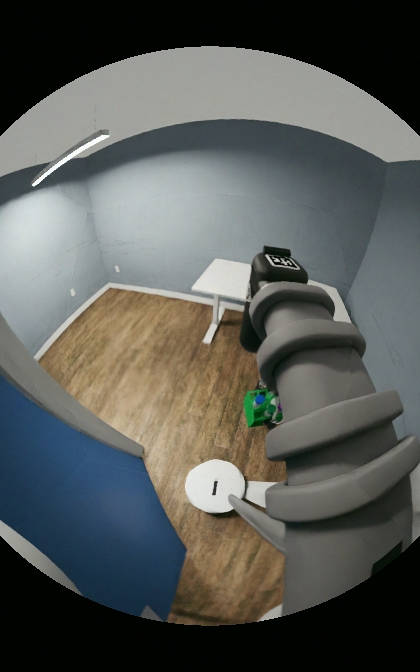

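Nearly through. Bit more forward.

execute_actions:
  actions:
    - {"r2":{"base":{"translate_m":0.45}}}
  cameras: ["r2_head_right_camera"]

Scene clock: 168.93 s.
r1.base_odometry: x=-0.032 y=-0.134 heading=+1.290 (m, m, rad; r1's odometry frame)
r1.turned_by_wheels: +0.000 (rad since the last result)
r1.turned_by_imu: +0.000 (rad since the last result)
r1.base_tilt: forward=-0.1 right=+0.0 (deg)
r1.lidar_m: 0.59 0.81 1.43 1.83 1.82 1.62 1.30 1.33 1.47 1.23 1.24 1.46
r1.base_status: not commanded
r1.joint_positions: lift_m=+0.950 arm_m=+0.236 wrist_yaw_rad=+0.751 wrist_pitch_rad=+0.006 wrist_roll_rad=+0.004 gripper_m=-0.037
r1.joint_status: not commanded
r1.motor_effort: lift_m=+19(19) arm_m=-8(8) wrist_yaw_rad=-3(5) wrist_pitch_rad=-8(11) wrist_roll_rad=-1(1) gripper_m=-26(26) wheel_0=+5(5) wheel_1=+0(0) wheel_2=+15(15) (%)
r1.hand_pose: x=+0.6777 y=+0.1330 z=+1.1266 quat_wxyz=(+0.930, +0.001, +0.004, +0.367) (m; r1's base frame)
r1.wrist_depth_mm: 1397 1205 1008 170 224 165 - / 1430 1182 1008 169 240 166 138 / 1336 1160 991 168 241 167 138 / 1336 1138 976 167 243 168 139 / 1308 1160 991 166 243 168 139 / 1336 1138 960 164 216 167 138 / 1308 1138 173 160 173 151 -
r2.base_odometry: x=-0.586 y=+2.593 heading=+2.552 (m, m, rad; r2's odometry frame)
r2.turned_by_wheels: +0.000 (rad since the last result)
r2.turned_by_imu: -0.003 (rad since the last result)
r2.base_tilt: forward=+0.7 right=-0.5 (deg)
r2.lidar_m: 0.92 2.01 2.55 0.61 0.59 0.65 0.99 0.48 0.73 1.21 1.01 0.28
r2.base_status: done
r2.joint_positions: lift_m=+1.200 arm_m=+0.101 wrist_yaw_rad=+0.000 wrist_pitch_rad=+1.570 wrist_roll_rad=+1.390 gripper_m=+0.031
r2.joint_status: not commanded
r2.motor_effort: lift_m=+23(23) arm_m=-4(4) wrist_yaw_rad=+0(2) wrist_pitch_rad=+1(1) wrist_roll_rad=-1(2) gripper_m=-29(29) wheel_0=-1(3) wheel_1=+0(6) wheel_2=+2(9) (%)
r2.hand_pose: x=+0.2719 y=-0.0874 z=+1.0895 quat_wxyz=(+0.543, +0.453, +0.543, -0.453) (m; r2's base frame)
r2.wrist_depth_mm: 1308 1281 1336 1308 1308 1308 1281 / 1281 1308 1281 1281 1281 1308 1308 / 1281 1308 1281 1281 1281 1308 1205 / 1281 1281 1255 184 257 1336 1118 / 1336 1308 1308 187 1078 1078 1281 / 1281 1281 178 159 168 1308 1308 / 1255 166 182 183 163 166 1308
pictures: r2_head_right_camera
Images, in order (width x height): r2_head_right_camera 420x672.

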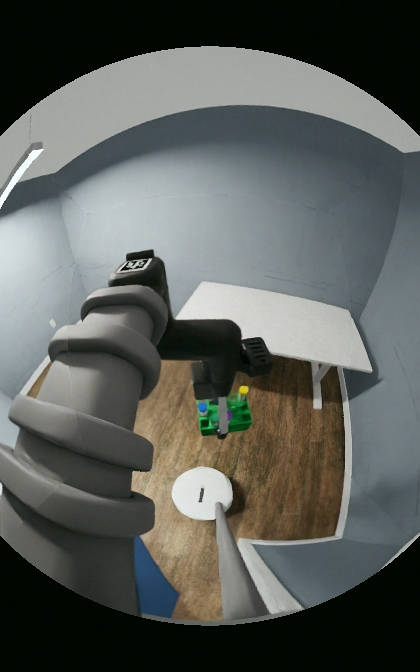

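execute_actions:
  actions:
    - {"r1":{"joints":{"gripper_m":0.1}},"r2":{"base":{"rotate_rad":-0.55}}}
  cameras: []

execute_actions:
  actions:
    - {"r1":{"joints":{"arm_m":0.0,"wrist_yaw_rad":0.0},"base":{"translate_m":-0.3}},"r2":{"base":{"translate_m":0.45},"joints":{"arm_m":0.55}}}
  cameras: ["r2_wrist_camera","r2_head_right_camera"]

Scene clock: 176.40 s.
r1.base_odometry: x=-0.032 y=-0.134 heading=+1.288 (m, m, rad; r1's odometry frame)
r1.turned_by_wheels: -0.003 (rad since the last result)
r1.turned_by_imu: -0.003 (rad since the last result)
r1.base_tilt: forward=-0.1 right=+0.0 (deg)
r1.lidar_m: 0.67 0.87 1.45 1.81 1.81 1.59 1.34 1.33 1.49 1.24 1.28 1.48
r1.base_status: not commanded
r1.joint_positions: lift_m=+0.950 arm_m=+0.236 wrist_yaw_rad=+0.734 wrist_pitch_rad=+0.005 wrist_roll_rad=+0.004 gripper_m=+0.100
r1.joint_status: all done
r1.on_its_own: wrist_yaw_rad is at rest, and its effort (+45) is outside its rest range (-13 to +13)
r1.motor_effort: lift_m=+19(19) arm_m=-7(8) wrist_yaw_rad=+45(43) wrist_pitch_rad=-7(10) wrist_roll_rad=+1(2) gripper_m=-8(27) wheel_0=-9(9) wheel_1=-5(5) wheel_2=+1(14) (%)
r1.hand_pose: x=+0.6800 y=+0.1284 z=+1.1267 quat_wxyz=(+0.933, +0.001, +0.003, +0.359) (m; r1's base frame)
r1.wrist_depth_mm: 1336 1138 960 492 198 216 193 / 1308 1138 976 492 195 233 193 / 1308 1118 960 492 195 234 195 / 1281 1118 960 488 194 233 195 / 1229 1098 960 488 193 233 195 / 1255 1098 707 492 191 216 194 / 1255 1118 707 424 185 207 194
r2.base_odometry: x=-0.586 y=+2.593 heading=+2.002 (m, m, rad; r2's odometry frame)
r2.turned_by_wheels: -0.550 (rad since the last result)
r2.turned_by_imu: -0.542 (rad since the last result)
r2.base_tilt: forward=+0.7 right=-0.4 (deg)
r2.lidar_m: 0.89 0.90 1.97 2.56 0.63 0.60 0.66 0.86 0.49 0.71 1.20 0.29
r2.base_status: done
r2.joint_positions: lift_m=+1.200 arm_m=+0.101 wrist_yaw_rad=+0.000 wrist_pitch_rad=+1.570 wrist_roll_rad=+1.390 gripper_m=+0.031
r2.joint_status: not commanded
r2.motor_effort: lift_m=+23(23) arm_m=-4(4) wrist_yaw_rad=-1(1) wrist_pitch_rad=+1(0) wrist_roll_rad=-1(1) gripper_m=-28(28) wheel_0=+2(3) wheel_1=+1(5) wheel_2=+0(10) (%)
r2.hand_pose: x=+0.2719 y=-0.0874 z=+1.0895 quat_wxyz=(+0.543, +0.453, +0.543, -0.453) (m; r2's base frame)
r2.wrist_depth_mm: 1281 1281 1336 1308 1308 1118 788 / 1336 1281 1308 1281 1281 1118 798 / 1281 1281 1281 1308 1255 1336 1281 / 1308 1281 1281 184 258 1308 1308 / 1308 1336 1281 186 1098 1078 1308 / 1281 1281 178 161 166 1281 1229 / 1255 165 185 182 164 166 1138
pictures: none
No camera images: the call's "cameras" was empty. Leave "cameras" out to get every camera's image.

Scene clock: 179.37 s.
r1.base_odometry: x=-0.115 y=-0.422 heading=+1.288 (m, m, rad; r1's odometry frame)
r1.turned_by_wheels: +0.000 (rad since the last result)
r1.turned_by_imu: +0.001 (rad since the last result)
r1.base_tilt: forward=-0.2 right=+0.0 (deg)
r1.lidar_m: 1.42 1.49 1.76 1.75 1.74 1.27 1.02 1.03 1.19 1.33 1.32 1.58
r1.base_status: done
r1.joint_positions: lift_m=+0.950 arm_m=+0.001 wrist_yaw_rad=+0.000 wrist_pitch_rad=+0.005 wrist_roll_rad=+0.004 gripper_m=+0.100
r1.joint_status: all done
r1.motor_effort: lift_m=+19(19) arm_m=-6(15) wrist_yaw_rad=+0(44) wrist_pitch_rad=-6(8) wrist_roll_rad=+2(0) gripper_m=+0(8) wheel_0=-1(11) wheel_1=-1(12) wheel_2=+0(15) (%)
r1.hand_pose: x=+0.4605 y=-0.0874 z=+1.1268 quat_wxyz=(+1.000, +0.002, +0.003, +0.000) (m; r1's base frame)
r1.wrist_depth_mm: 1205 1255 1308 1464 1576 1661 1308 / 1182 1255 1281 1464 1537 1661 1336 / 1205 1255 1308 1430 1576 1618 1336 / 1182 1229 1281 1336 1618 1661 1336 / 1182 1205 1255 1336 1537 1661 1336 / 1182 1205 1255 1308 1464 1537 1336 / 1160 1229 1229 1281 1499 1537 1308
r2.base_odometry: x=-0.774 y=+3.002 heading=+2.002 (m, m, rad; r2's odometry frame)
r2.turned_by_wheels: +0.000 (rad since the last result)
r2.turned_by_imu: -0.002 (rad since the last result)
r2.base_tilt: forward=+0.7 right=-0.6 (deg)
r2.lidar_m: 0.45 0.45 0.55 2.59 1.51 0.99 0.90 0.80 0.88 1.10 0.92 0.53
r2.base_status: done
r2.joint_positions: lift_m=+1.200 arm_m=+0.549 wrist_yaw_rad=+0.000 wrist_pitch_rad=+1.570 wrist_roll_rad=+1.390 gripper_m=+0.031
r2.joint_status: all done
r2.motor_effort: lift_m=+23(23) arm_m=+4(1) wrist_yaw_rad=+0(1) wrist_pitch_rad=+2(2) wrist_roll_rad=-2(1) gripper_m=-29(27) wheel_0=+1(9) wheel_1=+1(5) wheel_2=+2(8) (%)
r2.hand_pose: x=+0.7204 y=-0.0874 z=+1.0895 quat_wxyz=(+0.543, +0.453, +0.543, -0.453) (m; r2's base frame)
r2.wrist_depth_mm: 585 591 597 597 591 1308 1308 / 585 580 591 591 591 1336 1308 / 585 585 597 591 591 1308 1308 / 585 585 580 184 258 1308 1336 / 585 580 580 187 591 1118 1118 / 585 580 178 168 166 1098 1098 / 580 165 182 160 164 166 1308
pictures: r2_head_right_camera, r2_wrist_camera
camera_calibration (this result's frames):
r2_wrist_camera: T_world_to_cam=[[-0.983639, -0.180153, 0.000154842, 0.696162], [-0.180125, 0.983471, -0.0184462, 0.295682], [0.00317085, -0.0181723, -0.99983, 1.31867], [0, 0, 0, 1]] pos_world=[0.733851, -0.141415, 1.32379]
Images, in order (width x height): r2_head_right_camera 420x672, r2_wrist_camera 616x392.

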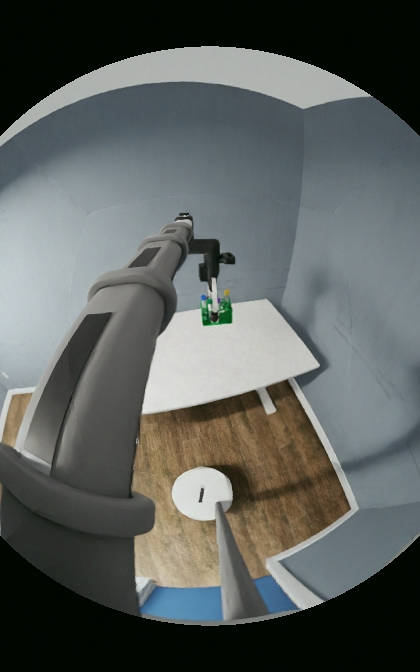

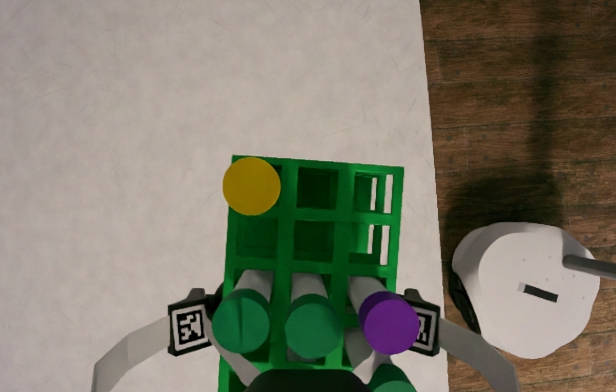

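execute_actions:
  actions:
    - {"r2":{"base":{"translate_m":0.08},"joints":{"lift_m":0.885}}}
  cameras: []

Scene clock: 186.30 s.
r1.base_odometry: x=-0.115 y=-0.422 heading=+1.288 (m, m, rad; r1's odometry frame)
r1.turned_by_wheels: +0.000 (rad since the last result)
r1.turned_by_imu: +0.000 (rad since the last result)
r1.base_tilt: forward=-0.2 right=+0.0 (deg)
r1.lidar_m: 1.53 1.54 1.76 1.73 1.73 1.26 1.05 1.04 1.21 1.32 1.32 1.56
r1.base_status: not commanded
r1.joint_positions: lift_m=+0.950 arm_m=+0.001 wrist_yaw_rad=+0.000 wrist_pitch_rad=+0.005 wrist_roll_rad=+0.004 gripper_m=+0.100
r1.joint_status: not commanded
r1.motor_effort: lift_m=+19(19) arm_m=-6(6) wrist_yaw_rad=-1(0) wrist_pitch_rad=-9(8) wrist_roll_rad=-1(1) gripper_m=-1(0) wheel_0=+0(1) wheel_1=-1(1) wheel_2=+0(1) (%)
r1.hand_pose: x=+0.4605 y=-0.0874 z=+1.1268 quat_wxyz=(+1.000, +0.002, +0.003, +0.000) (m; r1's base frame)
r1.wrist_depth_mm: 1205 1281 1397 1464 1576 1661 1336 / 1182 1281 1366 1464 1576 1661 1308 / 1205 1255 1336 1464 1537 1618 1336 / 1182 1281 1336 1430 1537 1661 1336 / 1182 1229 1336 1430 1537 1661 1336 / 1160 1229 1308 1397 1499 1576 1308 / 1182 1205 1281 1397 1499 1576 1336
r2.base_odometry: x=-0.807 y=+3.074 heading=+2.003 (m, m, rad; r2's odometry frame)
r2.turned_by_wheels: +0.000 (rad since the last result)
r2.turned_by_imu: -0.002 (rad since the last result)
r2.base_tilt: forward=+0.8 right=-0.5 (deg)
r2.lidar_m: 0.38 0.38 0.46 2.41 1.67 1.05 0.92 0.86 0.99 1.08 0.76 0.44
r2.base_status: done
r2.joint_positions: lift_m=+0.885 arm_m=+0.549 wrist_yaw_rad=+0.000 wrist_pitch_rad=+1.570 wrist_roll_rad=+1.390 gripper_m=+0.031
r2.joint_status: all done
r2.motor_effort: lift_m=+18(18) arm_m=+4(4) wrist_yaw_rad=-2(3) wrist_pitch_rad=+2(2) wrist_roll_rad=-1(1) gripper_m=-28(26) wheel_0=+1(7) wheel_1=+1(6) wheel_2=+0(8) (%)
r2.hand_pose: x=+0.7204 y=-0.0874 z=+0.7749 quat_wxyz=(+0.543, +0.453, +0.543, -0.453) (m; r2's base frame)
r2.wrist_depth_mm: 274 277 278 278 281 281 282 / 273 274 277 278 277 279 281 / 274 274 274 277 277 279 278 / 271 274 276 184 258 278 279 / 273 274 274 187 277 277 279 / 273 272 179 145 164 277 277 / 272 166 185 183 164 167 277
pictures: none
No camera images: the call's "cameras" was empty. Leave "cameras" out to get every camera's image.

execute_actions:
  actions:
    - {"r2":{"joints":{"lift_m":0.876}}}
  cameras: []

execute_actions:
  actions:
    - {"r2":{"joints":{"gripper_m":0.13}}}
  cameras: ["r2_wrist_camera"]

Scene clock: 190.17 s.
r1.base_odometry: x=-0.115 y=-0.422 heading=+1.288 (m, m, rad; r1's odometry frame)
r1.turned_by_wheels: +0.000 (rad since the last result)
r1.turned_by_imu: +0.000 (rad since the last result)
r1.base_tilt: forward=-0.2 right=+0.0 (deg)
r1.lidar_m: 1.51 1.53 1.75 1.75 1.74 1.27 1.05 1.04 1.19 1.33 1.30 1.57
r1.base_status: not commanded
r1.joint_positions: lift_m=+0.950 arm_m=+0.001 wrist_yaw_rad=+0.000 wrist_pitch_rad=+0.005 wrist_roll_rad=+0.004 gripper_m=+0.100
r1.joint_status: not commanded
r1.motor_effort: lift_m=+19(19) arm_m=-7(6) wrist_yaw_rad=+1(2) wrist_pitch_rad=-11(9) wrist_roll_rad=+1(1) gripper_m=-2(2) wheel_0=+0(0) wheel_1=-1(1) wheel_2=-1(1) (%)
r1.hand_pose: x=+0.4605 y=-0.0874 z=+1.1268 quat_wxyz=(+1.000, +0.002, +0.003, +0.000) (m; r1's base frame)
r1.wrist_depth_mm: 1205 1281 1366 1430 1618 1661 1308 / 1205 1255 1336 1430 1576 1661 1336 / 1182 1281 1366 1430 1537 1618 1336 / 1205 1255 1336 1397 1537 1618 1308 / 1182 1255 1336 1430 1499 1618 1336 / 1160 1205 1308 1397 1499 1618 1308 / 1160 1205 1255 1366 1464 1537 1336
r2.base_odometry: x=-0.807 y=+3.074 heading=+2.003 (m, m, rad; r2's odometry frame)
r2.turned_by_wheels: +0.000 (rad since the last result)
r2.turned_by_imu: -0.001 (rad since the last result)
r2.base_tilt: forward=+0.7 right=-0.5 (deg)
r2.lidar_m: 0.38 0.39 0.46 2.44 1.65 1.05 0.91 0.87 0.98 1.08 0.76 0.45
r2.base_status: not commanded
r2.joint_positions: lift_m=+0.876 arm_m=+0.549 wrist_yaw_rad=+0.000 wrist_pitch_rad=+1.570 wrist_roll_rad=+1.390 gripper_m=+0.031
r2.joint_status: all done
r2.motor_effort: lift_m=+18(18) arm_m=+4(4) wrist_yaw_rad=+1(1) wrist_pitch_rad=+1(1) wrist_roll_rad=-2(1) gripper_m=-30(27) wheel_0=+1(1) wheel_1=+2(1) wheel_2=+1(1) (%)
r2.hand_pose: x=+0.7204 y=-0.0874 z=+0.7659 quat_wxyz=(+0.543, +0.453, +0.543, -0.453) (m; r2's base frame)
r2.wrist_depth_mm: 266 266 268 268 271 272 272 / 267 266 266 270 270 270 272 / 265 266 266 267 270 271 270 / 265 265 266 184 258 267 270 / 266 264 266 186 267 267 270 / 263 264 178 164 165 268 268 / 263 165 185 183 163 166 270
pictures: none
No camera images: the call's "cameras" was empty. Leave "cameras" out to get every camera's image.

Scene clock: 192.10 s.
r1.base_odometry: x=-0.115 y=-0.422 heading=+1.288 (m, m, rad; r1's odometry frame)
r1.turned_by_wheels: +0.000 (rad since the last result)
r1.turned_by_imu: +0.000 (rad since the last result)
r1.base_tilt: forward=-0.2 right=+0.0 (deg)
r1.lidar_m: 1.52 1.53 1.76 1.75 1.74 1.26 1.04 1.02 1.20 1.33 1.32 1.57
r1.base_status: not commanded
r1.joint_positions: lift_m=+0.950 arm_m=+0.001 wrist_yaw_rad=+0.000 wrist_pitch_rad=+0.005 wrist_roll_rad=+0.004 gripper_m=+0.100
r1.joint_status: not commanded
r1.motor_effort: lift_m=+19(19) arm_m=-6(6) wrist_yaw_rad=-1(2) wrist_pitch_rad=-9(9) wrist_roll_rad=+2(2) gripper_m=-2(1) wheel_0=+0(0) wheel_1=-1(1) wheel_2=+0(1) (%)
r1.hand_pose: x=+0.4605 y=-0.0874 z=+1.1268 quat_wxyz=(+1.000, +0.002, +0.003, +0.000) (m; r1's base frame)
r1.wrist_depth_mm: 1205 1281 1366 1430 1576 1661 1308 / 1205 1281 1336 1430 1576 1618 1366 / 1205 1281 1366 1430 1576 1618 1308 / 1182 1255 1366 1430 1576 1618 1336 / 1182 1255 1336 1430 1499 1661 1308 / 1182 1255 1308 1397 1499 1576 1336 / 1160 1229 1255 1366 1464 1537 1336
r2.base_odometry: x=-0.807 y=+3.074 heading=+2.003 (m, m, rad; r2's odometry frame)
r2.turned_by_wheels: +0.000 (rad since the last result)
r2.turned_by_imu: +0.000 (rad since the last result)
r2.base_tilt: forward=+0.6 right=-0.5 (deg)
r2.lidar_m: 0.38 0.39 0.46 2.44 1.66 1.04 0.91 0.87 0.99 1.08 0.75 0.45
r2.base_status: not commanded
r2.joint_positions: lift_m=+0.876 arm_m=+0.549 wrist_yaw_rad=+0.000 wrist_pitch_rad=+1.570 wrist_roll_rad=+1.390 gripper_m=+0.130
r2.joint_status: all done
r2.motor_effort: lift_m=+18(18) arm_m=+4(4) wrist_yaw_rad=+1(1) wrist_pitch_rad=+2(1) wrist_roll_rad=-1(2) gripper_m=+2(27) wheel_0=+1(1) wheel_1=+1(1) wheel_2=+0(0) (%)
r2.hand_pose: x=+0.7204 y=-0.0874 z=+0.7659 quat_wxyz=(+0.543, +0.453, +0.543, -0.453) (m; r2's base frame)
r2.wrist_depth_mm: 266 267 270 270 270 271 272 / 266 267 268 268 270 271 272 / 265 267 266 268 270 270 271 / 265 265 267 191 268 268 270 / 264 265 266 193 268 270 268 / 262 264 153 168 183 267 268 / 264 264 259 148 267 268 267
pictures: r2_wrist_camera
camera_calibration (this result's frames):
r2_wrist_camera: T_world_to_cam=[[-0.983639, -0.18015, 0.000360406, 0.69602], [-0.180126, 0.983471, -0.0184086, 0.289679], [0.00296187, -0.0181723, -0.99983, 0.995321], [0, 0, 0, 1]] pos_world=[0.733863, -0.141416, 1.00023]
Images, in order (width x height): r2_wrist_camera 616x392.

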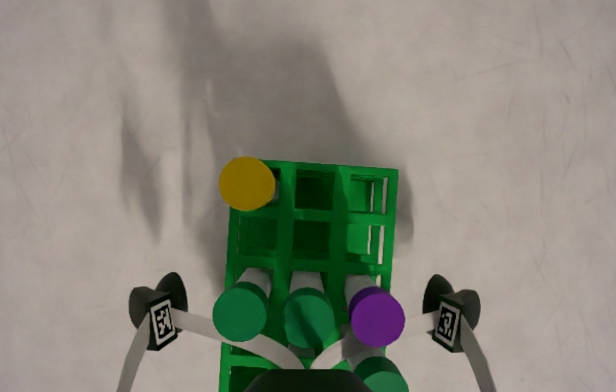

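Placed. Raise, then retract and inspect.

execute_actions:
  actions:
    - {"r2":{"joints":{"lift_m":1.1}}}
  cameras: []

execute_actions:
  actions:
    - {"r2":{"joints":{"arm_m":0.0,"wrist_pitch_rad":0.3,"wrist_roll_rad":0,"lift_m":0.95}}}
  cameras: ["r2_wrist_camera","r1_head_left_camera"]

Scene clock: 197.97 s.
r1.base_odometry: x=-0.115 y=-0.422 heading=+1.288 (m, m, rad; r1's odometry frame)
r1.turned_by_wheels: +0.000 (rad since the last result)
r1.turned_by_imu: +0.000 (rad since the last result)
r1.base_tilt: forward=-0.2 right=+0.0 (deg)
r1.lidar_m: 1.52 1.53 1.77 1.74 1.74 1.25 1.04 1.04 1.20 1.30 1.31 1.55
r1.base_status: not commanded
r1.joint_positions: lift_m=+0.950 arm_m=+0.001 wrist_yaw_rad=+0.000 wrist_pitch_rad=+0.005 wrist_roll_rad=+0.004 gripper_m=+0.100
r1.joint_status: not commanded
r1.motor_effort: lift_m=+19(19) arm_m=-6(6) wrist_yaw_rad=-1(1) wrist_pitch_rad=-7(8) wrist_roll_rad=+1(1) gripper_m=-1(1) wheel_0=+0(0) wheel_1=-1(1) wheel_2=-1(1) (%)
r1.hand_pose: x=+0.4605 y=-0.0874 z=+1.1268 quat_wxyz=(+1.000, +0.002, +0.003, +0.000) (m; r1's base frame)
r1.wrist_depth_mm: 1205 1281 1366 1430 1576 1661 1308 / 1229 1281 1366 1464 1537 1708 1308 / 1182 1255 1366 1430 1576 1661 1308 / 1182 1255 1366 1430 1576 1661 1336 / 1182 1255 1336 1430 1537 1661 1336 / 1160 1205 1308 1397 1499 1661 1336 / 1138 1255 1281 1366 1464 1537 1308
r2.base_odometry: x=-0.807 y=+3.074 heading=+2.003 (m, m, rad; r2's odometry frame)
r2.turned_by_wheels: +0.000 (rad since the last result)
r2.turned_by_imu: -0.001 (rad since the last result)
r2.base_tilt: forward=+0.7 right=-0.5 (deg)
r2.lidar_m: 0.37 0.39 0.47 2.44 1.66 1.04 0.92 0.85 0.99 1.08 0.77 0.43
r2.base_status: not commanded
r2.joint_positions: lift_m=+1.100 arm_m=+0.549 wrist_yaw_rad=+0.000 wrist_pitch_rad=+1.570 wrist_roll_rad=+1.390 gripper_m=+0.130
r2.joint_status: all done
r2.motor_effort: lift_m=+24(25) arm_m=+4(4) wrist_yaw_rad=+2(0) wrist_pitch_rad=+0(1) wrist_roll_rad=-1(1) gripper_m=+1(1) wheel_0=+1(1) wheel_1=+1(1) wheel_2=+0(0) (%)
r2.hand_pose: x=+0.7204 y=-0.0874 z=+0.9895 quat_wxyz=(+0.543, +0.453, +0.543, -0.453) (m; r2's base frame)
r2.wrist_depth_mm: 488 488 488 492 496 496 1229 / 492 484 496 496 492 492 1182 / 488 488 496 488 488 496 1205 / 484 484 492 488 492 488 1205 / 480 484 480 413 488 492 976 / 484 484 488 484 488 488 1008 / 484 477 488 154 492 488 991
pictures: none
No camera images: the call's "cameras" was empty. Leave "cameras" out to get every camera's image.

Scene clock: 200.63 s.
r1.base_odometry: x=-0.115 y=-0.422 heading=+1.288 (m, m, rad; r1's odometry frame)
r1.turned_by_wheels: +0.000 (rad since the last result)
r1.turned_by_imu: +0.000 (rad since the last result)
r1.base_tilt: forward=-0.2 right=+0.0 (deg)
r1.lidar_m: 1.52 1.52 1.74 1.74 1.74 1.27 1.06 1.03 1.20 1.32 1.32 1.57
r1.base_status: not commanded
r1.joint_positions: lift_m=+0.950 arm_m=+0.001 wrist_yaw_rad=+0.000 wrist_pitch_rad=+0.005 wrist_roll_rad=+0.004 gripper_m=+0.100
r1.joint_status: not commanded
r1.motor_effort: lift_m=+19(19) arm_m=-6(7) wrist_yaw_rad=+2(1) wrist_pitch_rad=-7(6) wrist_roll_rad=+2(2) gripper_m=-2(1) wheel_0=+0(0) wheel_1=-1(1) wheel_2=-1(0) (%)
r1.hand_pose: x=+0.4605 y=-0.0874 z=+1.1268 quat_wxyz=(+1.000, +0.002, +0.003, +0.000) (m; r1's base frame)
r1.wrist_depth_mm: 1205 1281 1366 1464 1576 1661 1308 / 1229 1281 1366 1464 1576 1661 1308 / 1160 1281 1366 1430 1537 1661 1336 / 1182 1255 1366 1430 1499 1618 1366 / 1182 1255 1366 1430 1537 1618 1336 / 1160 1255 1308 1397 1499 1618 1308 / 1160 1205 1281 1397 1464 1576 1366
r2.base_odometry: x=-0.807 y=+3.074 heading=+2.003 (m, m, rad; r2's odometry frame)
r2.turned_by_wheels: +0.000 (rad since the last result)
r2.turned_by_imu: -0.001 (rad since the last result)
r2.base_tilt: forward=+0.6 right=-0.4 (deg)
r2.lidar_m: 0.39 0.39 0.45 2.42 1.68 1.05 0.92 0.88 0.99 1.08 0.75 0.43
r2.base_status: not commanded
r2.joint_positions: lift_m=+0.950 arm_m=+0.001 wrist_yaw_rad=+0.000 wrist_pitch_rad=+0.302 wrist_roll_rad=+0.001 gripper_m=+0.130
r2.joint_status: all done
r2.motor_effort: lift_m=+17(25) arm_m=-5(2) wrist_yaw_rad=+1(0) wrist_pitch_rad=-5(8) wrist_roll_rad=-1(9) gripper_m=+0(1) wheel_0=+1(1) wheel_1=+2(1) wheel_2=+0(1) (%)
r2.hand_pose: x=+0.4473 y=-0.0875 z=+1.0426 quat_wxyz=(+0.989, +0.000, +0.151, +0.000) (m; r2's base frame)
r2.wrist_depth_mm: 768 809 842 904 976 1025 1008 / 788 842 891 946 991 1078 1008 / 831 878 931 976 1060 1118 1025 / 854 917 960 1008 1098 1138 1025 / 891 931 976 1025 1042 1138 1060 / 778 707 778 788 788 741 778 / 615 615 609 154 609 615 627
pictures: r1_head_left_camera, r2_wrist_camera
camera_calibration (this result's frames):
r2_wrist_camera: T_world_to_cam=[[-0.0013214, -0.999999, 0.000213691, -0.0836685], [-0.280103, 0.000164989, -0.95997, 1.18603], [0.959969, -0.00132836, -0.280103, 0.0957986], [0, 0, 0, 1]] pos_world=[0.240136, -0.0837369, 1.1654]
Images, in order (width x height): r1_head_left_camera 420x672, r2_wrist_camera 616x392.

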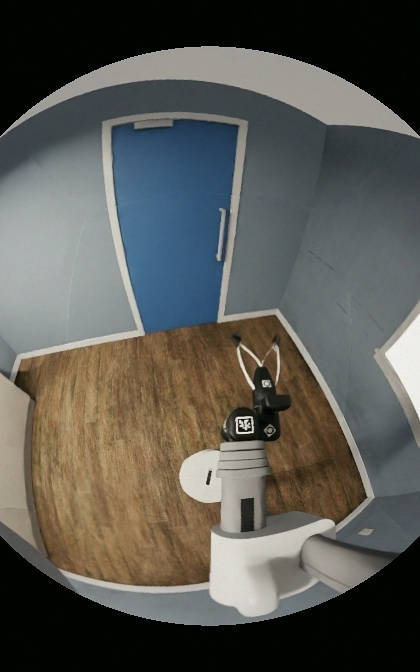

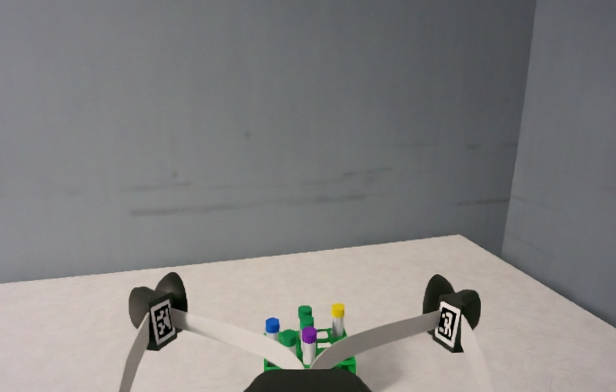

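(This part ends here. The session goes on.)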